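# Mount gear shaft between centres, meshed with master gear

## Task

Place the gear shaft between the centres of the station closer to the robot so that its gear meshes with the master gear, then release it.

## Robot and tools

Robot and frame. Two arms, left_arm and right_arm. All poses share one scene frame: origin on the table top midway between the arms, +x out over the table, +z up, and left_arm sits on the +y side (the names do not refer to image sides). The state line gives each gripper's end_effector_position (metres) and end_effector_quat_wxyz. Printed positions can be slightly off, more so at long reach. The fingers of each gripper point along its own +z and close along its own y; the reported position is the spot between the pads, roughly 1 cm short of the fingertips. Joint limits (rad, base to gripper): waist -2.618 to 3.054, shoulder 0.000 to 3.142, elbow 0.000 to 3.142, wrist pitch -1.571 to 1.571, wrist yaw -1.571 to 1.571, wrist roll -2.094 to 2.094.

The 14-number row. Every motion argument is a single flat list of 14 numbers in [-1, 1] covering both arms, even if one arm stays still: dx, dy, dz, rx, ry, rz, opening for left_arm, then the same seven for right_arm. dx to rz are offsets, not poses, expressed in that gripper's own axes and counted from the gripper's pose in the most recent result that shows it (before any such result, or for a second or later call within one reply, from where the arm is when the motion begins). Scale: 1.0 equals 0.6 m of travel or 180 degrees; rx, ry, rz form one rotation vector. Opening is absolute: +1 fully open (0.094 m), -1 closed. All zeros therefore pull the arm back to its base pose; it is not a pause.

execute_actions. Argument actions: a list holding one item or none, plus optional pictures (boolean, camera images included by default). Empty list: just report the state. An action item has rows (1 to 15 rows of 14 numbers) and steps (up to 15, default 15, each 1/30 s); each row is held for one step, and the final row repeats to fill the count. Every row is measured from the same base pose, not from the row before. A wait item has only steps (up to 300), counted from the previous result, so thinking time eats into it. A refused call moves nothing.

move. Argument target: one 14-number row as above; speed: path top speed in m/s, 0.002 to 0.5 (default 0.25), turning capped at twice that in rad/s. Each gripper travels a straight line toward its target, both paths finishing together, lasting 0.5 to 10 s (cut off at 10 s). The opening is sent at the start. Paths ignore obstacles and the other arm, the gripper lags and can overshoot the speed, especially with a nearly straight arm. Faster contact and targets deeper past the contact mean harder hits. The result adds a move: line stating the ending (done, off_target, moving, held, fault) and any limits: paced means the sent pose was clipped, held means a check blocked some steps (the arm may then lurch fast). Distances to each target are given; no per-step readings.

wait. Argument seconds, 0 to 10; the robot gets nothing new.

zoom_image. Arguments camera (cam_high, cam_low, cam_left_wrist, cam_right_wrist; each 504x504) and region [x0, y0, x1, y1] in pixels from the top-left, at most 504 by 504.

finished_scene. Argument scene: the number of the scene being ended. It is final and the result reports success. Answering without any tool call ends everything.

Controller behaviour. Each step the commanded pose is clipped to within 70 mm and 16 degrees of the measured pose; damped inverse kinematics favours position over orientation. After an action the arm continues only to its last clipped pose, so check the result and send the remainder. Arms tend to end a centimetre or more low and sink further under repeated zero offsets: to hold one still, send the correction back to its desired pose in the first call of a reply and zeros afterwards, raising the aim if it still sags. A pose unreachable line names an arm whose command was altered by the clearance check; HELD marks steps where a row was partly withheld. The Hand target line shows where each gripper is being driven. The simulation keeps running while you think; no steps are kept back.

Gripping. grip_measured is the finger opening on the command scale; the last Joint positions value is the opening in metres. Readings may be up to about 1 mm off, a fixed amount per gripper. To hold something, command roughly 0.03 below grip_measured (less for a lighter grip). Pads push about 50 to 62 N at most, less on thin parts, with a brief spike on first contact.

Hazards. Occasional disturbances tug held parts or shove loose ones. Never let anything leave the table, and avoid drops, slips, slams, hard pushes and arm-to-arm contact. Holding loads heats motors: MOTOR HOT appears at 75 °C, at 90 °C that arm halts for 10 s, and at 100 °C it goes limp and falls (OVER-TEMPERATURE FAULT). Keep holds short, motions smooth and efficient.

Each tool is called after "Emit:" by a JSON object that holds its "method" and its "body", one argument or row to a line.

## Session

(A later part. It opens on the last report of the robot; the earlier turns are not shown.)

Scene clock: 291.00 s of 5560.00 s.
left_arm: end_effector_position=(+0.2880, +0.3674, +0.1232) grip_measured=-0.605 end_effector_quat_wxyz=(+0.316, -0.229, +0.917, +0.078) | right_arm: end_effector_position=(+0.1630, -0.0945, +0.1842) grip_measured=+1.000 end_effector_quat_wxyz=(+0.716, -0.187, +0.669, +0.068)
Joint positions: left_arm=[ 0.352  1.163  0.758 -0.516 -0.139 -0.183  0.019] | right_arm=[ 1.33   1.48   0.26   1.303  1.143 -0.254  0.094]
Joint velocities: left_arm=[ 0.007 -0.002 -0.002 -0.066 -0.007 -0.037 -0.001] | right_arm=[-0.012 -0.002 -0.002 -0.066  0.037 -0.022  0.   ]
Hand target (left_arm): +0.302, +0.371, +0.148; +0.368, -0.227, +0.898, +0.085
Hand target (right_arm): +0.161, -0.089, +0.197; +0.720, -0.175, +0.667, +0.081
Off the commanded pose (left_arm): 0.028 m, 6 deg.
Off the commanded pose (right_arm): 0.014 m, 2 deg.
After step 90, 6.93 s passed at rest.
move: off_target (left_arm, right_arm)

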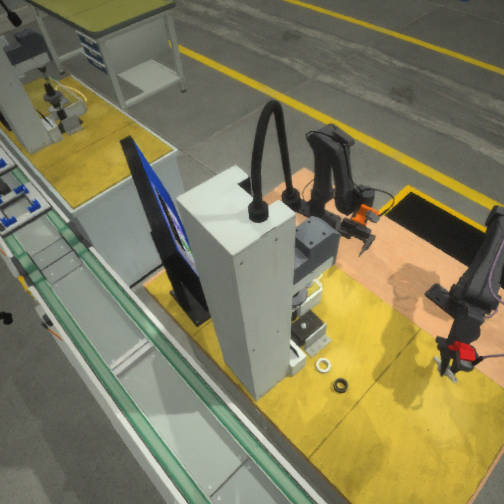

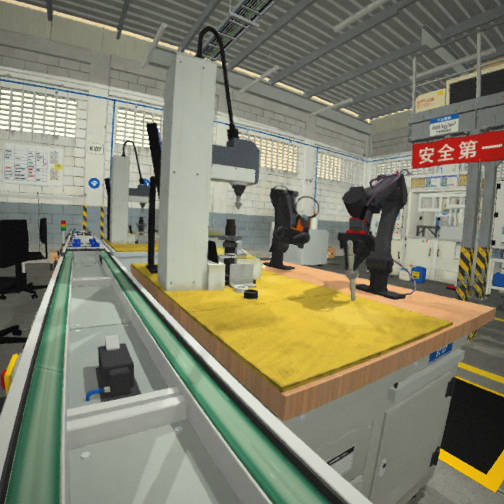

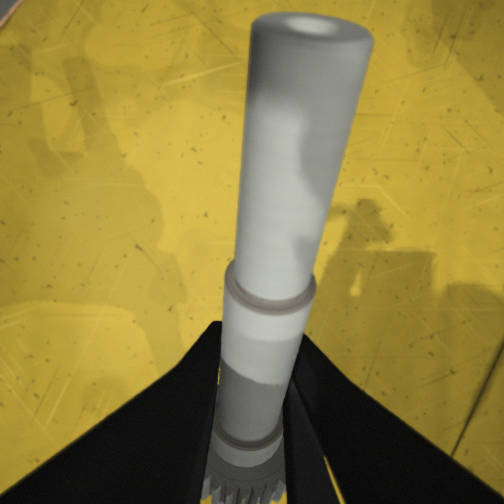

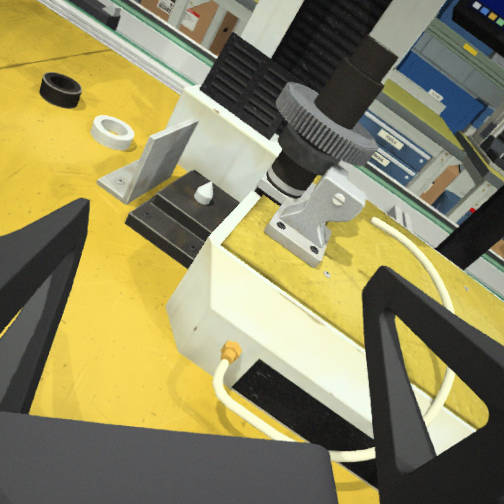

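Emit:
{"method": "move", "body": {
  "target": [-0.117, 0, -0.067, 0, -0.32, 0, -0.65, -0.02, 0.008, 0, 0, 0, 0, 1],
  "speed": 0.15
}}

Scene clock: 307.23 s of 5560.00 s.
left_arm: end_effector_position=(+0.3132, +0.3806, +0.1597) grip_measured=-0.641 end_effector_quat_wxyz=(+0.667, -0.166, +0.706, +0.168) | right_arm: end_effector_position=(+0.1621, -0.0925, +0.1834) grip_measured=+1.000 end_effector_quat_wxyz=(+0.713, -0.197, +0.671, +0.056)
Joint positions: left_arm=[ 0.307  1.261  0.126  1.08  -0.263  0.001  0.017] | right_arm=[ 1.336  1.465  0.274  1.244  1.152 -0.257  0.094]
Joint velocities: left_arm=[ 0.002  0.022 -0.002  0.125 -0.007  0.007 -0.001] | right_arm=[-0.002  0.017 -0.012 -0.037 -0.051  0.007  0.   ]
Hand target (left_arm): +0.314, +0.381, +0.197; +0.717, -0.166, +0.655, +0.170
Hand target (right_arm): +0.160, -0.088, +0.195; +0.716, -0.187, +0.669, +0.068
Off the commanded pose (left_arm): 0.038 m, 9 deg.
Off the commanded pose (right_arm): 0.013 m, 2 deg.
After step 90, 9.30 s passed at rest.
move: off_target (left_arm, right_arm)

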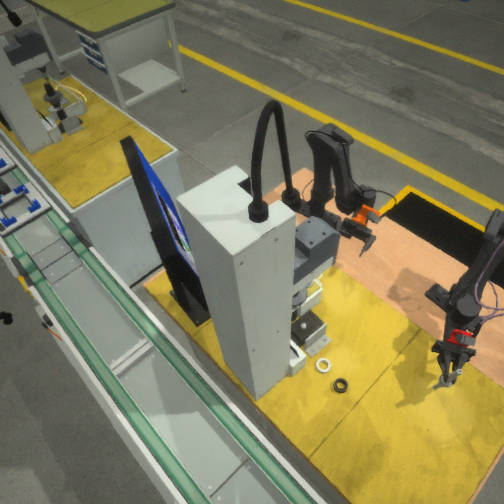

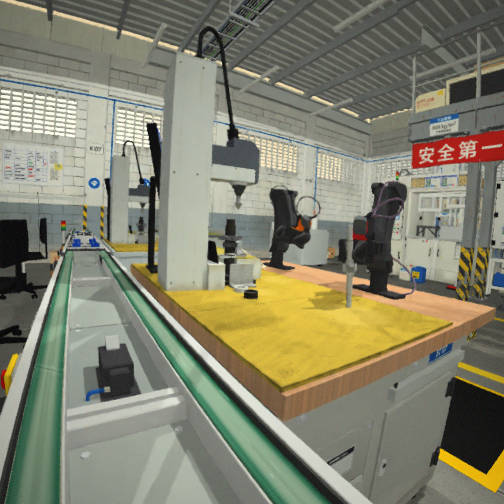

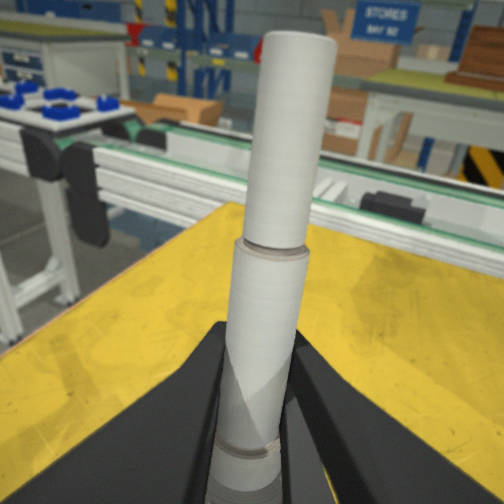

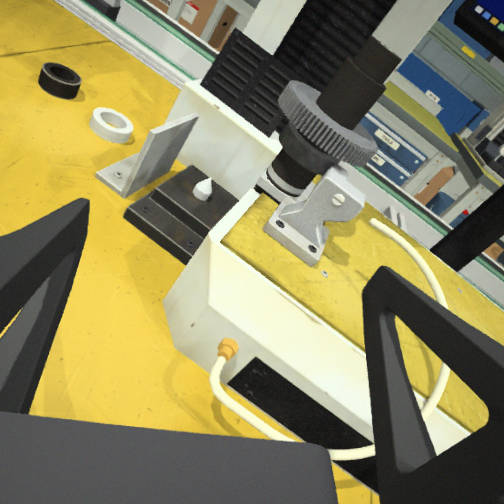

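Emit:
{"method": "zoom_image", "body": {
  "camera": "cam_low",
  "region": [290, 190, 420, 320]
}}

Emit:
{"method": "zoom_image", "body": {
  "camera": "cam_high",
  "region": [390, 300, 504, 414]
}}

Region (290, 190, 420, 320) of cam_low's 504x504 image, scaled by 3.877, with more detail than that image has.

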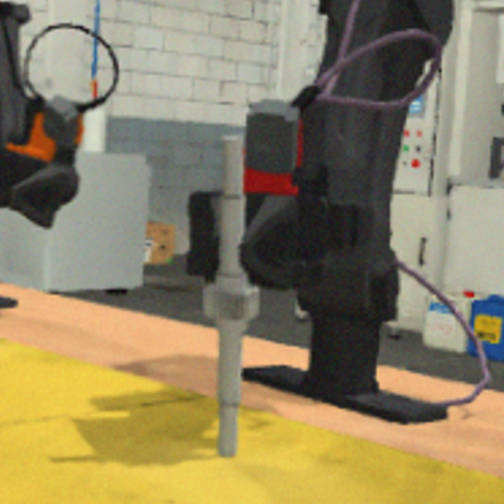

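Region (390, 300, 504, 414) of cam_high's 504x504 image, scaled by 4.421, with more detail than that image has.

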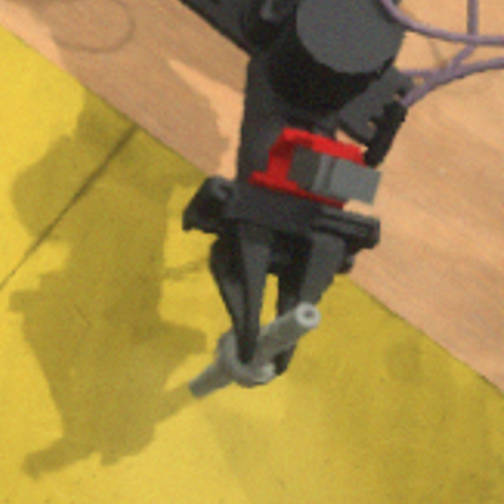

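Emit:
{"method": "execute_actions", "body": {
  "actions": []
}}

Scene clock: 345.30 s of 5560.00 s.
left_arm: end_effector_position=(+0.3134, +0.3806, +0.1620) grip_measured=-0.641 end_effector_quat_wxyz=(+0.671, -0.166, +0.703, +0.168) | right_arm: end_effector_position=(+0.1621, -0.0925, +0.1834) grip_measured=+1.000 end_effector_quat_wxyz=(+0.713, -0.197, +0.671, +0.056)
Joint positions: left_arm=[ 0.307  1.262  0.126  1.091 -0.263  0.002  0.017] | right_arm=[ 1.336  1.465  0.274  1.244  1.152 -0.257  0.094]
Joint velocities: left_arm=[ 0.007 -0.007  0.012 -0.007 -0.051 -0.037 -0.001] | right_arm=[ 0.002  0.022 -0.002  0.007  0.037  0.037  0.   ]
Hand target (left_arm): +0.314, +0.381, +0.197; +0.717, -0.166, +0.655, +0.170
Hand target (right_arm): +0.160, -0.088, +0.195; +0.716, -0.187, +0.669, +0.068
Off the commanded pose (left_arm): 0.036 m, 8 deg.
Off the commanded pose (right_arm): 0.013 m, 2 deg.
Steps of this call (steps 1 to 90: nothing new was sent; then 35.07 s passed at rest). Readings (end_effector_position):
1: left_arm (+0.3132, +0.3806, +0.1599) | right_arm (+0.1621, -0.0925, +0.1834)
2: left_arm (+0.3133, +0.3806, +0.1603) | right_arm (+0.1621, -0.0925, +0.1834)
4: left_arm (+0.3133, +0.3806, +0.1610) | right_arm (+0.1621, -0.0925, +0.1834)
8: left_arm (+0.3133, +0.3806, +0.1618) | right_arm (+0.1621, -0.0925, +0.1834)
90: the state above

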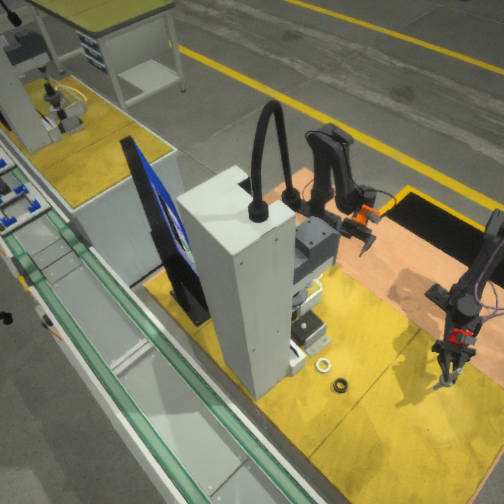

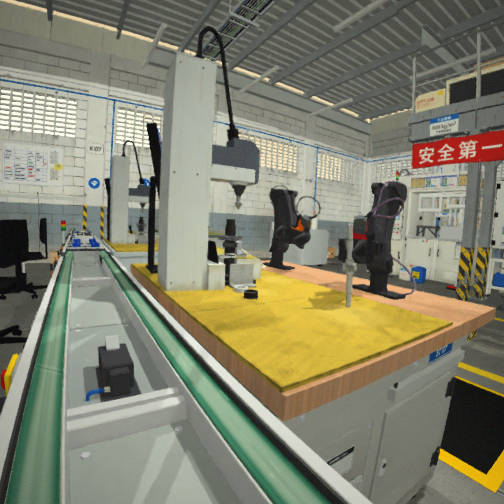

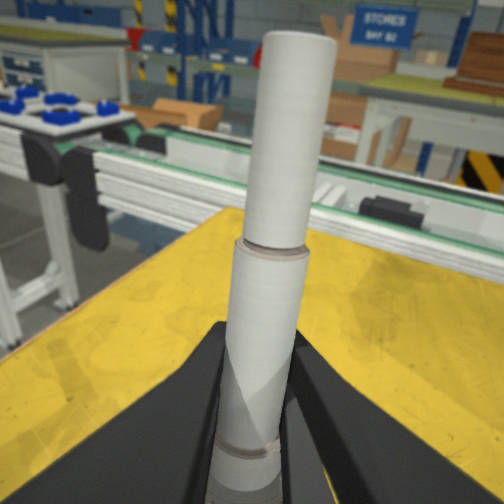

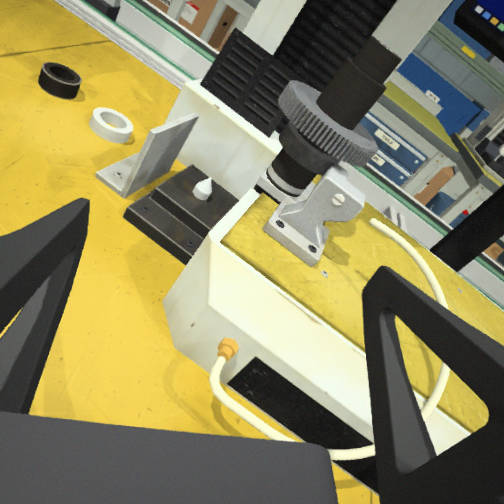

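Emit:
{"method": "execute_actions", "body": {
  "actions": [
    {"rows": [[-0.058,0,0,0,-0.042,0,-0.66,-0.02,0.008,0,0,0,0,1],[-0.058,0,0,0,-0.042,0,-0.665,-0.02,0.008,0,0,0,0,1],[-0.058,0,0,0,-0.042,0,-0.67,-0.02,0.008,0,0,0,0,1],[-0.058,0,0,0,-0.042,0,-0.675,-0.02,0.008,0,0,0,0,1],[-0.058,0,0,0,-0.042,0,-0.68,-0.02,0.008,0,0,0,0,1]], "steps": 15}
  ]
}}

Scene clock: 355.20 s of 5560.00 s.
left_arm: end_effector_position=(+0.3132, +0.3804, +0.1588) grip_measured=-0.655 end_effector_quat_wxyz=(+0.664, -0.157, +0.709, +0.175) | right_arm: end_effector_position=(+0.1610, -0.0902, +0.1832) grip_measured=+1.000 end_effector_quat_wxyz=(+0.710, -0.208, +0.672, +0.045)
Joint positions: left_arm=[ 0.307  1.264  0.125  1.082 -0.262  0.025  0.016] | right_arm=[ 1.342  1.455  0.289  1.194  1.16  -0.262  0.094]
Joint velocities: left_arm=[ 0.002  0.002  0.002  0.007 -0.007  0.007 -0.001] | right_arm=[ 0.012 -0.012 -0.007 -0.066 -0.051  0.066  0.   ]
Hand target (left_arm): +0.314, +0.380, +0.196; +0.714, -0.155, +0.660, +0.178
Hand target (right_arm): +0.159, -0.086, +0.194; +0.713, -0.197, +0.671, +0.056
Off the commanded pose (left_arm): 0.038 m, 8 deg.
Off the commanded pose (right_arm): 0.012 m, 2 deg.
Steps of this call (steps 1 to 90: nothing new was sent; then 6.40 s passed at rest; steps 91 to 105: all 15 steps of this action). Readings (end_effector_position):
91: left_arm (+0.3134, +0.3806, +0.1620) | right_arm (+0.1621, -0.0924, +0.1833)
92: left_arm (+0.3134, +0.3806, +0.1620) | right_arm (+0.1618, -0.0917, +0.1832)
94: left_arm (+0.3134, +0.3806, +0.1620) | right_arm (+0.1611, -0.0900, +0.1836)
98: left_arm (+0.3132, +0.3806, +0.1588) | right_arm (+0.1609, -0.0897, +0.1836)
105: the state above

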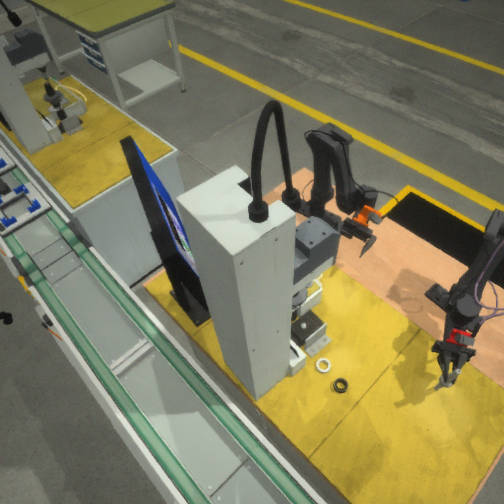

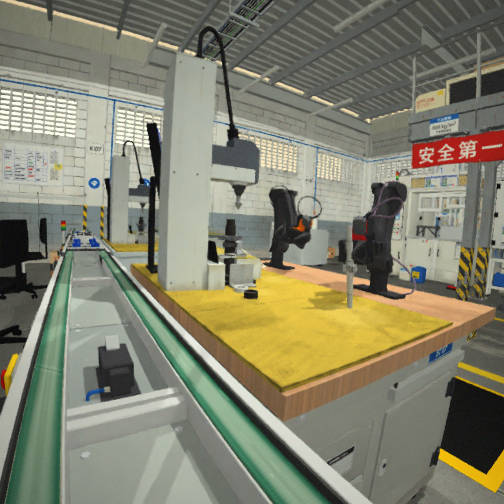

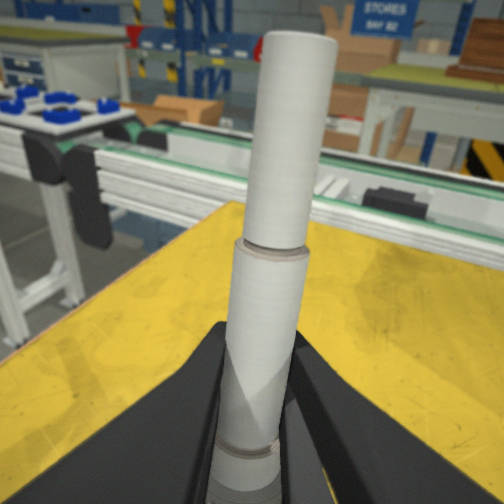

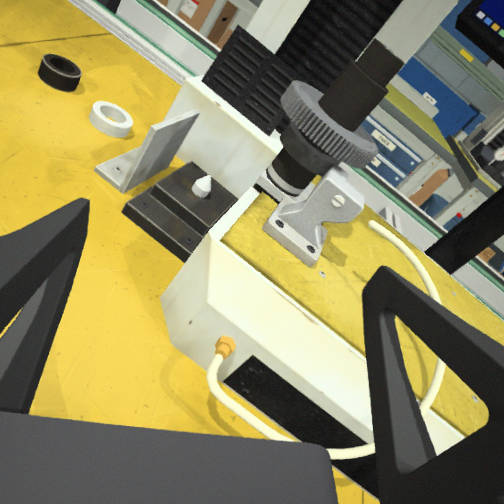

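Emit:
{"method": "execute_actions", "body": {
  "actions": [],
  "pictures": false
}}

Emit:
{"method": "zoom_image", "body": {
  "camera": "cam_left_wrist",
  "region": [150, 254, 400, 504]
}}

Scene clock: 360.70 s of 5560.00 s.
left_arm: end_effector_position=(+0.3133, +0.3803, +0.1594) grip_measured=-0.655 end_effector_quat_wxyz=(+0.665, -0.156, +0.709, +0.176) | right_arm: end_effector_position=(+0.1610, -0.0902, +0.1825) grip_measured=+1.000 end_effector_quat_wxyz=(+0.709, -0.209, +0.672, +0.043)
Joint positions: left_arm=[ 0.307  1.264  0.125  1.084 -0.262  0.028  0.016] | right_arm=[ 1.342  1.455  0.289  1.189  1.16  -0.262  0.094]
Joint velocities: left_arm=[-0.007 -0.002 -0.002 -0.007  0.007 -0.037 -0.   ] | right_arm=[-0.017 -0.012  0.012 -0.037  0.007  0.007  0.   ]
Hand target (left_arm): +0.314, +0.380, +0.196; +0.714, -0.155, +0.660, +0.177
Hand target (right_arm): +0.159, -0.086, +0.194; +0.713, -0.197, +0.671, +0.056
Off the commanded pose (left_arm): 0.037 m, 8 deg.
Off the commanded pose (right_arm): 0.013 m, 2 deg.
Steps of this call (steps 1 to 90: nothing new was sent; then 2.50 s passed at rest). Readings (end_effector_position):
1: left_arm (+0.3133, +0.3803, +0.1588) | right_arm (+0.1610, -0.0902, +0.1830)
2: left_arm (+0.3133, +0.3803, +0.1588) | right_arm (+0.1610, -0.0902, +0.1829)
4: left_arm (+0.3133, +0.3803, +0.1588) | right_arm (+0.1610, -0.0902, +0.1828)
8: left_arm (+0.3133, +0.3803, +0.1594) | right_arm (+0.1610, -0.0902, +0.1826)
90: the state above

Region (150, 254, 400, 504) of cam_left_wrist's 504x504 image, scaled by 2.016, with more detail than that image has.

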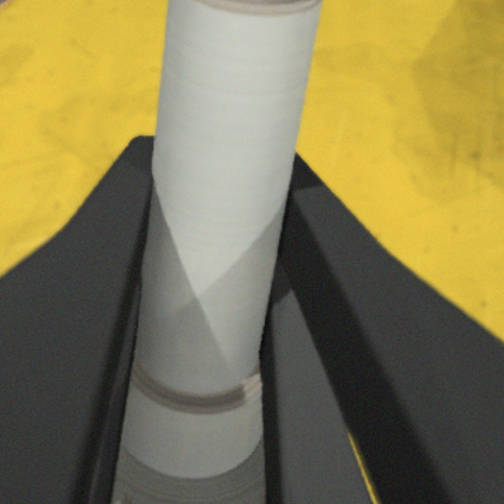

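Emit:
{"method": "execute_actions", "body": {
  "actions": [
    {"rows": [[-0.065,0,0,0,-0.045,0,-0.69,-0.02,0.008,0,0,0,0,1],[-0.07,0,0,0,-0.045,0,-0.69,-0.02,0.008,0,0,0,0,1],[-0.076,0,0,0,-0.045,0,-0.69,-0.02,0.008,0,0,0,0,1],[-0.083,0,0,0,-0.045,0,-0.69,-0.02,0.008,0,0,0,0,1],[-0.09,0,0,0,-0.045,0,-0.69,-0.02,0.008,0,0,0,0,1],[-0.098,0,0,0,-0.045,0,-0.69,-0.02,0.008,0,0,0,0,1],[-0.106,0,0,0,-0.045,0,-0.69,-0.02,0.008,0,0,0,0,1],[-0.114,0,0,0,-0.045,0,-0.69,-0.02,0.008,0,0,0,0,1],[-0.122,0,0,0,-0.045,0,-0.69,-0.02,0.008,0,0,0,0,1],[-0.13,0,0,0,-0.045,0,-0.69,-0.02,0.008,0,0,0,0,1],[-0.138,0,0,0,-0.045,0,-0.69,-0.02,0.008,0,0,0,0,1],[-0.146,0,0,0,-0.045,0,-0.69,-0.02,0.008,0,0,0,0,1],[-0.153,0,0,0,-0.045,0,-0.69,-0.02,0.008,0,0,0,0,1],[-0.159,0,0,0,-0.045,0,-0.69,-0.02,0.008,0,0,0,0,1],[-0.164,0,0,0,-0.045,0,-0.69,-0.02,0.008,0,0,0,0,1]], "steps": 15}
  ],
  "pictures": false
}}

Emit:
{"method": "wait", "body": {
  "seconds": 0.7
}}

Scene clock: 424.77 s of 5560.00 s.
left_arm: end_effector_position=(+0.3148, +0.3806, +0.2137) grip_measured=-0.655 end_effector_quat_wxyz=(+0.680, -0.147, +0.694, +0.186) | right_arm: end_effector_position=(+0.1599, -0.0871, +0.1806) grip_measured=+1.000 end_effector_quat_wxyz=(+0.705, -0.222, +0.673, +0.031)
Joint positions: left_arm=[ 0.307  1.016  0.245  0.764 -0.261  0.057  0.016] | right_arm=[ 1.348  1.455  0.305  1.141  1.168 -0.267  0.094]
Joint velocities: left_arm=[-0.012 -0.33   0.491 -0.652 -0.081  0.007 -0.001] | right_arm=[-0.002  0.007 -0.007 -0.095  0.007 -0.081  0.   ]
Hand target (left_arm): +0.317, +0.377, +0.257; +0.715, -0.143, +0.659, +0.186
Hand target (right_arm): +0.158, -0.083, +0.193; +0.709, -0.209, +0.672, +0.043
Off the commanded pose (left_arm): 0.044 m, 5 deg.
Off the commanded pose (right_arm): 0.013 m, 2 deg.
Steps of this call (steps 1 to 170: nothing new was sent; then 57.90 s passed at rest; steps 171 to 185: all 15 steps of this action). Readings (end_effector_position):
171: left_arm (+0.3133, +0.3803, +0.1594) | right_arm (+0.1609, -0.0901, +0.1825)
172: left_arm (+0.3133, +0.3803, +0.1592) | right_arm (+0.1606, -0.0894, +0.1824)
174: left_arm (+0.3127, +0.3801, +0.1586) | right_arm (+0.1599, -0.0876, +0.1831)
178: left_arm (+0.3099, +0.3795, +0.1666) | right_arm (+0.1598, -0.0868, +0.1824)
185: the state above

Scene clock: 425.47 s of 5560.00 s.
left_arm: end_effector_position=(+0.3162, +0.3809, +0.2070) grip_measured=-0.655 end_effector_quat_wxyz=(+0.657, -0.145, +0.716, +0.186) | right_arm: end_effector_position=(+0.1599, -0.0871, +0.1800) grip_measured=+1.000 end_effector_quat_wxyz=(+0.705, -0.223, +0.673, +0.029)
Joint positions: left_arm=[ 0.307  0.997  0.277  0.649 -0.261  0.058  0.016] | right_arm=[ 1.348  1.455  0.305  1.137  1.168 -0.267  0.094]
Joint velocities: left_arm=[ 0.017 -0.012  0.017 -0.066 -0.037 -0.081  0.   ] | right_arm=[-0.007  0.002 -0.022  0.022 -0.007  0.066  0.   ]
Hand target (left_arm): +0.317, +0.377, +0.257; +0.715, -0.143, +0.659, +0.186
Hand target (right_arm): +0.158, -0.083, +0.193; +0.709, -0.209, +0.672, +0.043
Off the commanded pose (left_arm): 0.051 m, 9 deg.
Off the commanded pose (right_arm): 0.014 m, 2 deg.
Steps of this call (steps 1 to 21: nothing new was sent). Readings (end_effector_position):
1: left_arm (+0.3157, +0.3808, +0.2191) | right_arm (+0.1599, -0.0871, +0.1804)
2: left_arm (+0.3163, +0.3809, +0.2231) | right_arm (+0.1599, -0.0871, +0.1804)
4: left_arm (+0.3168, +0.3810, +0.2251) | right_arm (+0.1599, -0.0871, +0.1802)
8: left_arm (+0.3166, +0.3810, +0.2149) | right_arm (+0.1599, -0.0871, +0.1801)
21: the state above

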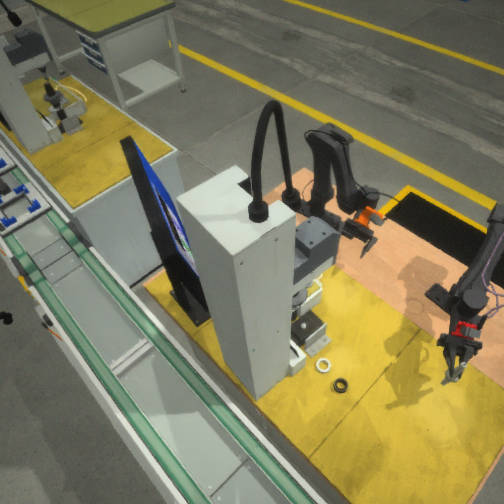

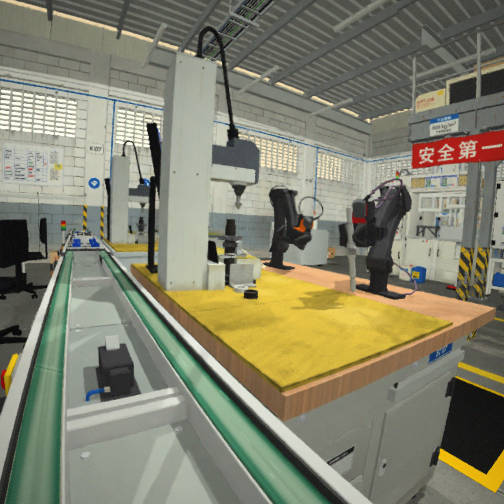

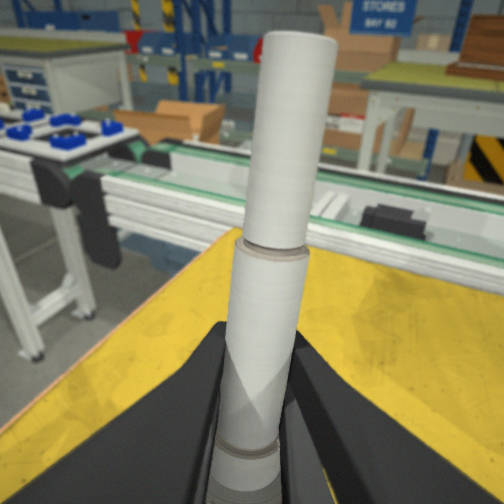

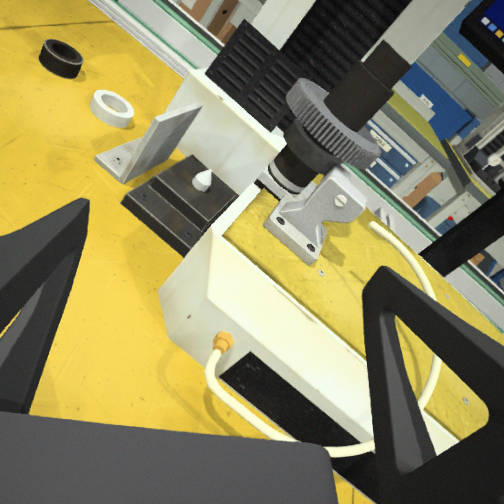

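Emit:
{"method": "execute_actions", "body": {
  "actions": [
    {"rows": [[-0.087,0,0,0,-0.052,0,-0.69,-0.02,0.008,0,0,0,0,1],[-0.091,0,0,0,-0.052,0,-0.69,-0.02,0.008,0,0,0,0,1],[-0.096,0,0,0,-0.052,0,-0.69,-0.02,0.008,0,0,0,0,1],[-0.102,0,0,0,-0.052,0,-0.69,-0.02,0.008,0,0,0,0,1],[-0.109,0,0,0,-0.052,0,-0.69,-0.02,0.008,0,0,0,0,1],[-0.117,0,0,0,-0.052,0,-0.69,-0.02,0.008,0,0,0,0,1],[-0.125,0,0,0,-0.052,0,-0.69,-0.02,0.008,0,0,0,0,1],[-0.133,0,0,0,-0.052,0,-0.69,-0.02,0.008,0,0,0,0,1],[-0.141,0,0,0,-0.052,0,-0.69,-0.02,0.008,0,0,0,0,1],[-0.149,0,0,0,-0.052,0,-0.69,-0.02,0.008,0,0,0,0,1],[-0.157,0,0,0,-0.052,0,-0.69,-0.02,0.008,0,0,0,0,1],[-0.164,0,0,0,-0.052,0,-0.69,-0.02,0.008,0,0,0,0,1],[-0.170,0,0,0,-0.052,0,-0.69,-0.02,0.008,0,0,0,0,1],[-0.175,0,0,0,-0.052,0,-0.69,-0.02,0.008,0,0,0,0,1],[-0.178,0,0,0,-0.052,0,-0.69,-0.02,0.008,0,0,0,0,1]], "steps": 15}
  ],
  "pictures": false
}}

Emit:
{"method": "execute_actions", "body": {
  "actions": [
    {"steps": 25}
  ],
  "pictures": false
}}

Scene clock: 441.23 s of 5560.00 s.
left_arm: end_effector_position=(+0.3246, +0.3788, +0.2611) grip_measured=-0.655 end_effector_quat_wxyz=(+0.668, -0.131, +0.707, +0.194) | right_arm: end_effector_position=(+0.1588, -0.0837, +0.1789) grip_measured=+1.000 end_effector_quat_wxyz=(+0.701, -0.234, +0.673, +0.018)
Joint positions: left_arm=[ 0.295  0.932  0.447  0.451 -0.263  0.091  0.016] | right_arm=[ 1.354  1.455  0.323  1.091  1.174 -0.271  0.094]
Joint velocities: left_arm=[-0.046 -0.002  0.452 -0.183 -0.037 -0.022  0.001] | right_arm=[-0.007 -0.007 -0.012 -0.037 -0.051 -0.066  0.   ]
Hand target (left_arm): +0.322, +0.375, +0.311; +0.713, -0.130, +0.660, +0.196
Hand target (right_arm): +0.157, -0.080, +0.190; +0.705, -0.223, +0.673, +0.029
Off the commanded pose (left_arm): 0.052 m, 7 deg.
Off the commanded pose (right_arm): 0.012 m, 2 deg.
Steps of this call (steps 1 to 120: nothing new was sent; then 11.27 s passed at rest; steps 121 to 135: all 15 steps of this action). Readings (end_effector_position):
121: left_arm (+0.3154, +0.3812, +0.2005) | right_arm (+0.1598, -0.0869, +0.1800)
122: left_arm (+0.3154, +0.3811, +0.2004) | right_arm (+0.1595, -0.0861, +0.1801)
124: left_arm (+0.3157, +0.3811, +0.2010) | right_arm (+0.1589, -0.0843, +0.1810)
128: left_arm (+0.3170, +0.3814, +0.2128) | right_arm (+0.1588, -0.0835, +0.1807)
135: the state above

Scene clock: 442.07 s of 5560.00 s.
left_arm: end_effector_position=(+0.3260, +0.3783, +0.2588) grip_measured=-0.655 end_effector_quat_wxyz=(+0.654, -0.128, +0.720, +0.194) | right_arm: end_effector_position=(+0.1588, -0.0837, +0.1784) grip_measured=+1.000 end_effector_quat_wxyz=(+0.701, -0.236, +0.673, +0.017)
Joint positions: left_arm=[ 0.293  0.932  0.474  0.387 -0.264  0.093  0.016] | right_arm=[ 1.354  1.455  0.323  1.087  1.174 -0.271  0.094]
Joint velocities: left_arm=[-0.002  0.017 -0.007  0.037 -0.007 -0.007  0.   ] | right_arm=[ 0.007 -0.012 -0.002  0.037 -0.007 -0.051  0.   ]
Hand target (left_arm): +0.322, +0.375, +0.311; +0.713, -0.130, +0.660, +0.196
Hand target (right_arm): +0.157, -0.080, +0.190; +0.705, -0.223, +0.673, +0.029
Off the commanded pose (left_arm): 0.055 m, 10 deg.
Off the commanded pose (right_arm): 0.013 m, 2 deg.
Steps of this call (steps 1 to 25: nothing new was sent). Readings (end_effector_position):
1: left_arm (+0.3256, +0.3785, +0.2661) | right_arm (+0.1588, -0.0837, +0.1788)
2: left_arm (+0.3262, +0.3783, +0.2695) | right_arm (+0.1588, -0.0837, +0.1787)
4: left_arm (+0.3266, +0.3783, +0.2713) | right_arm (+0.1588, -0.0837, +0.1786)
8: left_arm (+0.3263, +0.3784, +0.2640) | right_arm (+0.1588, -0.0837, +0.1784)
25: the state above

Emit:
{"method": "move", "body": {
  "target": [-0.0892, -0.3123, -0.2133, 0.3637, -0.124, -0.0735, -0.69, -0.035, 0, 0, -0.003, -0.041, 0.094, 1],
  "speed": 0.2
}}

Scene clock: 469.57 s of 5560.00 s.
left_arm: end_effector_position=(+0.3053, +0.1526, +0.2629) grip_measured=-0.657 end_effector_quat_wxyz=(+0.710, +0.184, +0.617, -0.285) | right_arm: end_effector_position=(+0.1565, -0.0750, +0.2056) grip_measured=+1.000 end_effector_quat_wxyz=(+0.733, -0.130, +0.653, +0.139)
Joint positions: left_arm=[ 0.086  1.068  0.274  1.011  0.652 -0.224  0.016] | right_arm=[ 1.354  1.593  0.323  1.544  1.138 -0.259  0.094]
Joint velocities: left_arm=[ 0.007  0.017 -0.017  0.007 -0.037 -0.007 -0.001] | right_arm=[-0.007  0.002 -0.012  0.081 -0.022 -0.066  0.   ]
Hand target (left_arm): +0.298, +0.149, +0.296; +0.749, +0.203, +0.566, -0.278
Hand target (right_arm): +0.157, -0.078, +0.199; +0.732, -0.136, +0.654, +0.137
Off the commanded pose (left_arm): 0.037 m, 9 deg.
Off the commanded pose (right_arm): 0.008 m, 1 deg.
After step 90, 20.73 s passed at rest.
move: off_target (left_arm)

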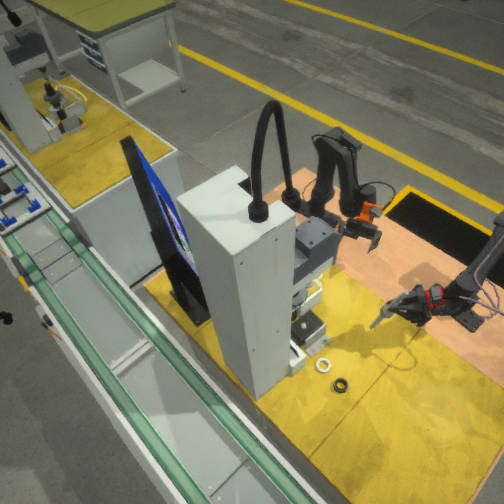

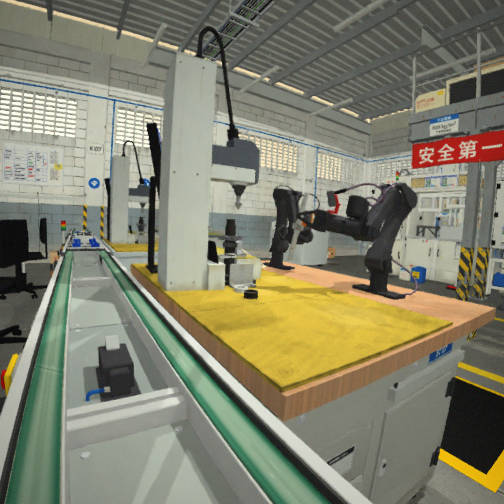

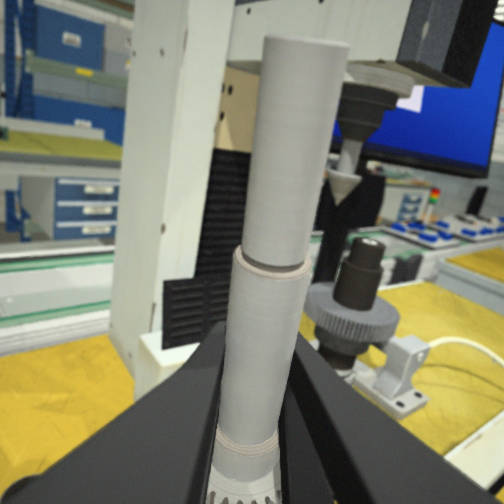

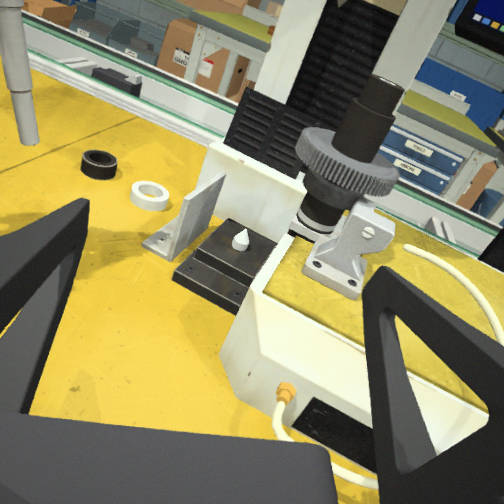

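Emit:
{"method": "zoom_image", "body": {
  "camera": "cam_low",
  "region": [200, 150, 360, 310]
}}

Region (200, 150, 360, 310) of cam_low's 504x504 image, scaled by 3.150, with more detail than that image has.

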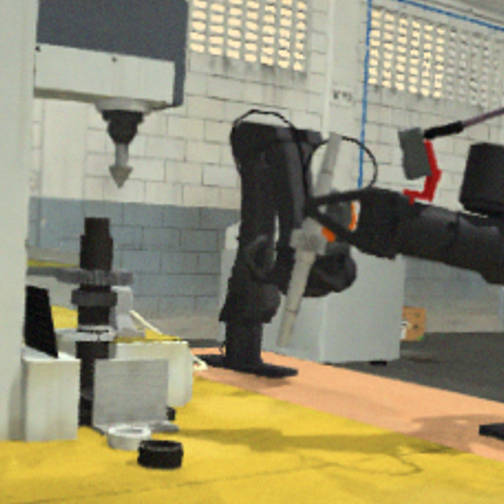

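Emit:
{"method": "move", "body": {
  "target": [-0.0033, -0.214, 0.2288, 0.0052, 0.0717, 0.0287, -0.69, -0.1625, -0.076, -0.0417, 0.0386, 0.0362, 0.0006, 1],
  "speed": 0.12
}}

Scene clock: 534.10 s of 5560.00 s.
left_arm: end_effector_position=(+0.3214, -0.0238, +0.2416) grip_measured=-0.657 end_effector_quat_wxyz=(+0.588, +0.269, +0.733, -0.210) | right_arm: end_effector_position=(+0.1420, -0.1270, +0.2885) grip_measured=+1.000 end_effector_quat_wxyz=(+0.704, -0.103, +0.699, +0.078)
Joint positions: left_arm=[-0.639  1.319  0.764  0.332 -0.038  0.     0.016] | right_arm=[ 1.466  0.994  0.544  0.462  1.39  -0.048  0.094]
Joint velocities: left_arm=[-0.002 -0.007  0.007 -0.037 -0.037  0.022  0.   ] | right_arm=[ 0.007 -0.007  0.071 -0.3   -0.037  0.139  0.   ]
Hand target (left_arm): +0.324, -0.029, +0.295; +0.646, +0.251, +0.683, -0.230
Hand target (right_arm): +0.141, -0.129, +0.299; +0.702, -0.092, +0.700, +0.093
Off the commanded pose (left_arm): 0.059 m, 10 deg.
Off the commanded pose (right_arm): 0.012 m, 2 deg.
After step 90, 59.23 s passed at rest.
move: off_target (left_arm, right_arm)

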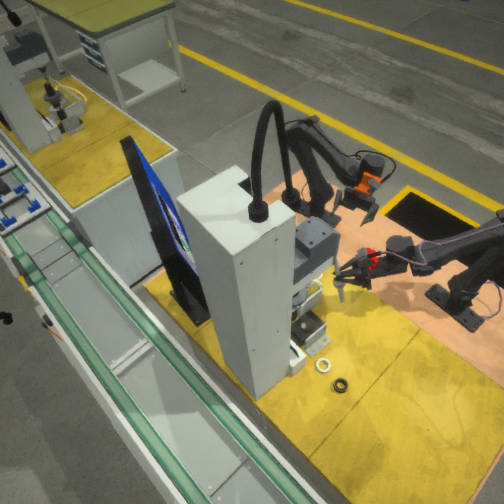

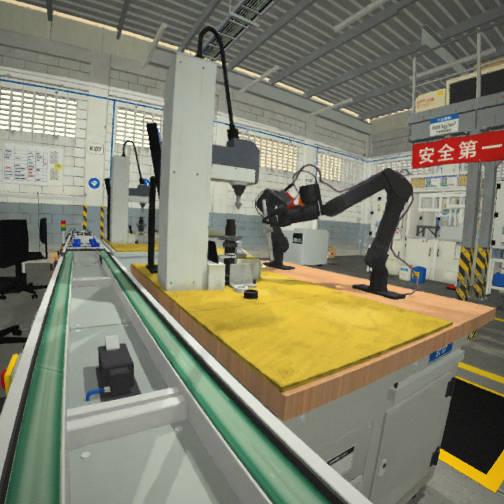

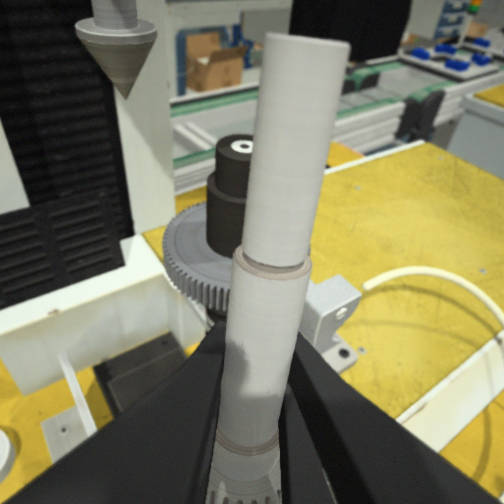

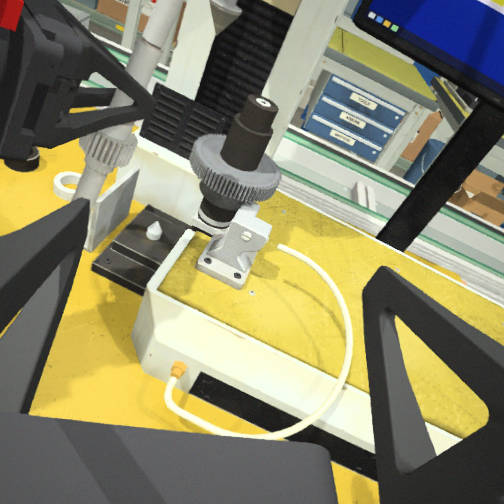

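Emit:
{"method": "zoom_image", "body": {
  "camera": "cam_right_wrist",
  "region": [40, 0, 320, 300]
}}

Emit:
{"method": "zoom_image", "body": {
  "camera": "cam_low",
  "region": [200, 160, 340, 300]
}}

Region (40, 0, 320, 300) of cam_right_wrist's 504x504 image, scaled by 1.680, with more detail than that image has; it fills the left 470 columns of this view, and the rest is white.

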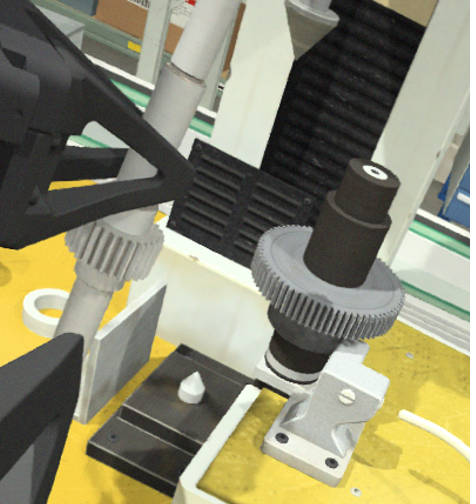

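Region (200, 160, 340, 300) of cam_low's 504x504 image, scaled by 3.600, with more detail than that image has.

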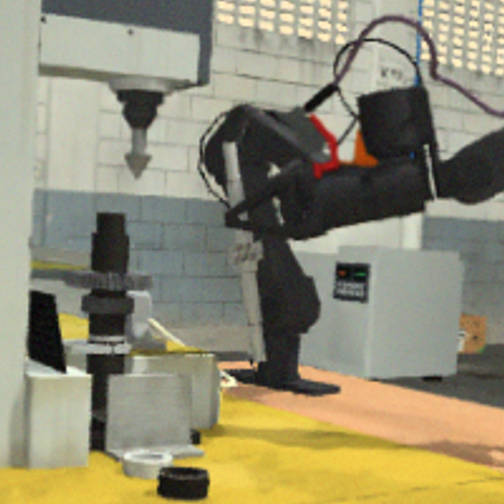

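Emit:
{"method": "execute_actions", "body": {
  "actions": [
    {"rows": [[-0.087,-0.003,-0.0105,0,-0.0515,-0.0005,-0.69,-0.018,0,0,0,0,0.012,1],[-0.084,-0.003,-0.010,0,-0.051,-0.0015,-0.69,-0.018,0,0,0,0,0.012,1],[-0.080,-0.003,-0.009,0,-0.0505,-0.0025,-0.69,-0.018,0,0,0,0,0.012,1],[-0.075,-0.003,-0.008,0,-0.0495,-0.004,-0.69,-0.018,0,0,0,0,0.012,1],[-0.069,-0.003,-0.0065,0,-0.0487,-0.0055,-0.69,-0.018,0,0,0,0,0.012,1],[-0.063,-0.003,-0.005,0,-0.0478,-0.007,-0.69,-0.018,0,0,0,0,0.012,1],[-0.057,-0.0033,-0.004,0,-0.047,-0.0085,-0.69,-0.018,0,0,0,0,0.012,1],[-0.051,-0.0033,-0.0025,0,-0.046,-0.010,-0.69,-0.018,0,0,0,0,0.012,1],[-0.045,-0.0033,-0.001,0,-0.045,-0.0115,-0.69,-0.018,0,0,0,0,0.012,1],[-0.039,-0.0035,0.0,0,-0.044,-0.013,-0.69,-0.018,0,0,0,0,0.012,1],[-0.033,-0.0035,0.0015,0,-0.0432,-0.0145,-0.69,-0.018,0,0,0,0,0.012,1],[-0.027,-0.0035,0.003,0,-0.0423,-0.016,-0.69,-0.018,0,0,0,0,0.012,1],[-0.022,-0.0037,0.004,0,-0.0415,-0.0175,-0.69,-0.018,0,0,0,0,0.012,1],[-0.018,-0.0037,0.005,0,-0.041,-0.0187,-0.69,-0.018,0,0,0,0,0.012,1],[-0.0157,-0.0037,0.0055,0,-0.0406,-0.0194,-0.69,-0.018,0,0,0,0,0.012,1]], "steps": 15}
  ],
  "pictures": false
}}

Emit:
{"method": "wait", "body": {
  "seconds": 0.8
}}

Scene clock: 595.00 s of 5560.00 s.
left_arm: end_effector_position=(+0.3189, -0.0215, +0.2106) grip_measured=-0.657 end_effector_quat_wxyz=(+0.571, +0.259, +0.748, -0.215) | right_arm: end_effector_position=(+0.1420, -0.1270, +0.2859) grip_measured=+1.000 end_effector_quat_wxyz=(+0.702, -0.107, +0.700, +0.075)
Joint positions: left_arm=[-0.639  1.35   0.692  0.401 -0.038 -0.038  0.016] | right_arm=[ 1.466  0.993  0.547  0.425  1.39  -0.024  0.094]
Joint velocities: left_arm=[-0.007  0.173 -0.242  0.154 -0.007 -0.198  0.001] | right_arm=[ 0.012 -0.022  0.012 -0.022 -0.022  0.081  0.   ]
Hand target (left_arm): +0.321, -0.027, +0.250; +0.623, +0.234, +0.705, -0.245
Hand target (right_arm): +0.142, -0.127, +0.299; +0.702, -0.090, +0.700, +0.091
Off the commanded pose (left_arm): 0.040 m, 9 deg.
Off the commanded pose (right_arm): 0.013 m, 3 deg.
Steps of this call (steps 1 to 90: nothing new was sent; then 57.40 s passed at rest; steps 91 to 105: all 15 steps of this action). Readings (end_effector_position):
91: left_arm (+0.3214, -0.0238, +0.2415) | right_arm (+0.1420, -0.1270, +0.2859)
92: left_arm (+0.3214, -0.0238, +0.2415) | right_arm (+0.1420, -0.1270, +0.2859)
94: left_arm (+0.3214, -0.0238, +0.2415) | right_arm (+0.1420, -0.1270, +0.2859)
98: left_arm (+0.3206, -0.0231, +0.2386) | right_arm (+0.1420, -0.1270, +0.2859)
105: the state above

Scene clock: 595.80 s of 5560.00 s.
left_arm: end_effector_position=(+0.3185, -0.0212, +0.2014) grip_measured=-0.657 end_effector_quat_wxyz=(+0.566, +0.254, +0.753, -0.218) | right_arm: end_effector_position=(+0.1420, -0.1270, +0.2859) grip_measured=+1.000 end_effector_quat_wxyz=(+0.702, -0.107, +0.700, +0.075)
Joint positions: left_arm=[-0.639  1.365  0.673  0.425 -0.038 -0.054  0.016] | right_arm=[ 1.466  0.993  0.547  0.425  1.39  -0.024  0.094]
Joint velocities: left_arm=[ 0.012 -0.002 -0.022  0.022 -0.022 -0.037 -0.001] | right_arm=[ 0.002 -0.007 -0.007  0.037  0.022  0.037  0.   ]
Hand target (left_arm): +0.321, -0.027, +0.250; +0.623, +0.234, +0.705, -0.245
Hand target (right_arm): +0.142, -0.127, +0.299; +0.702, -0.090, +0.700, +0.091
Off the commanded pose (left_arm): 0.050 m, 10 deg.
Off the commanded pose (right_arm): 0.013 m, 3 deg.
Steps of this call (steps 1 to 24: nothing new was sent). Readings (end_effector_position):
1: left_arm (+0.3185, -0.0212, +0.2059) | right_arm (+0.1420, -0.1270, +0.2859)
2: left_arm (+0.3180, -0.0207, +0.2018) | right_arm (+0.1420, -0.1270, +0.2859)
4: left_arm (+0.3174, -0.0202, +0.1967) | right_arm (+0.1420, -0.1270, +0.2859)
8: left_arm (+0.3178, -0.0206, +0.1981) | right_arm (+0.1420, -0.1270, +0.2859)
24: the state above

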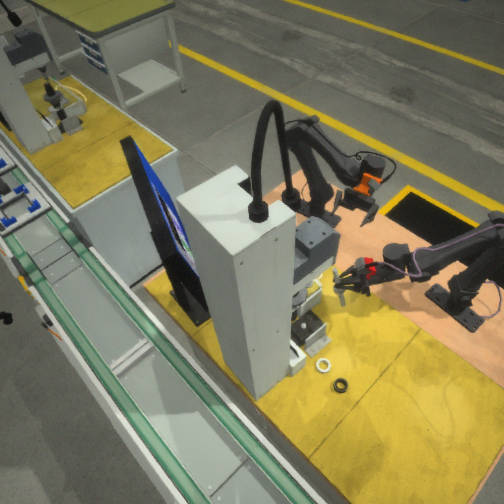

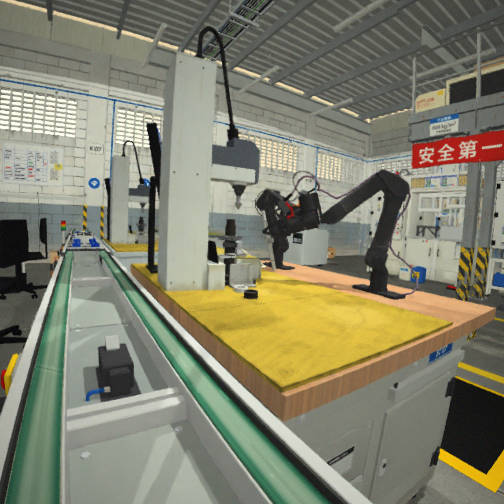

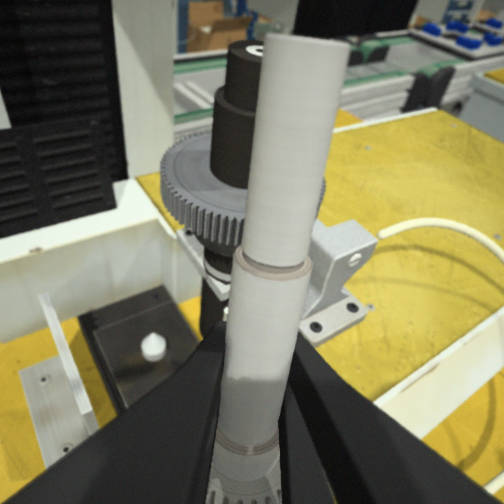

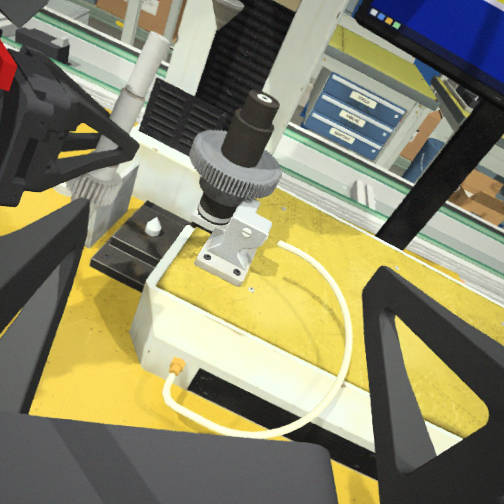

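Emit:
{"method": "zoom_image", "body": {
  "camera": "cam_low",
  "region": [200, 160, 340, 300]
}}

Region (200, 160, 340, 300) of cam_low's 504x504 image, scaled by 3.600, with more detail than that image has.

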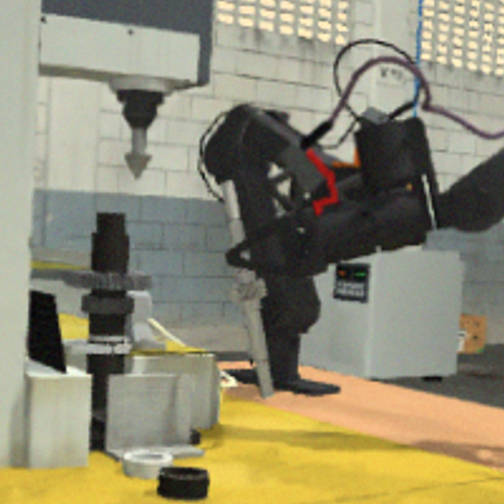

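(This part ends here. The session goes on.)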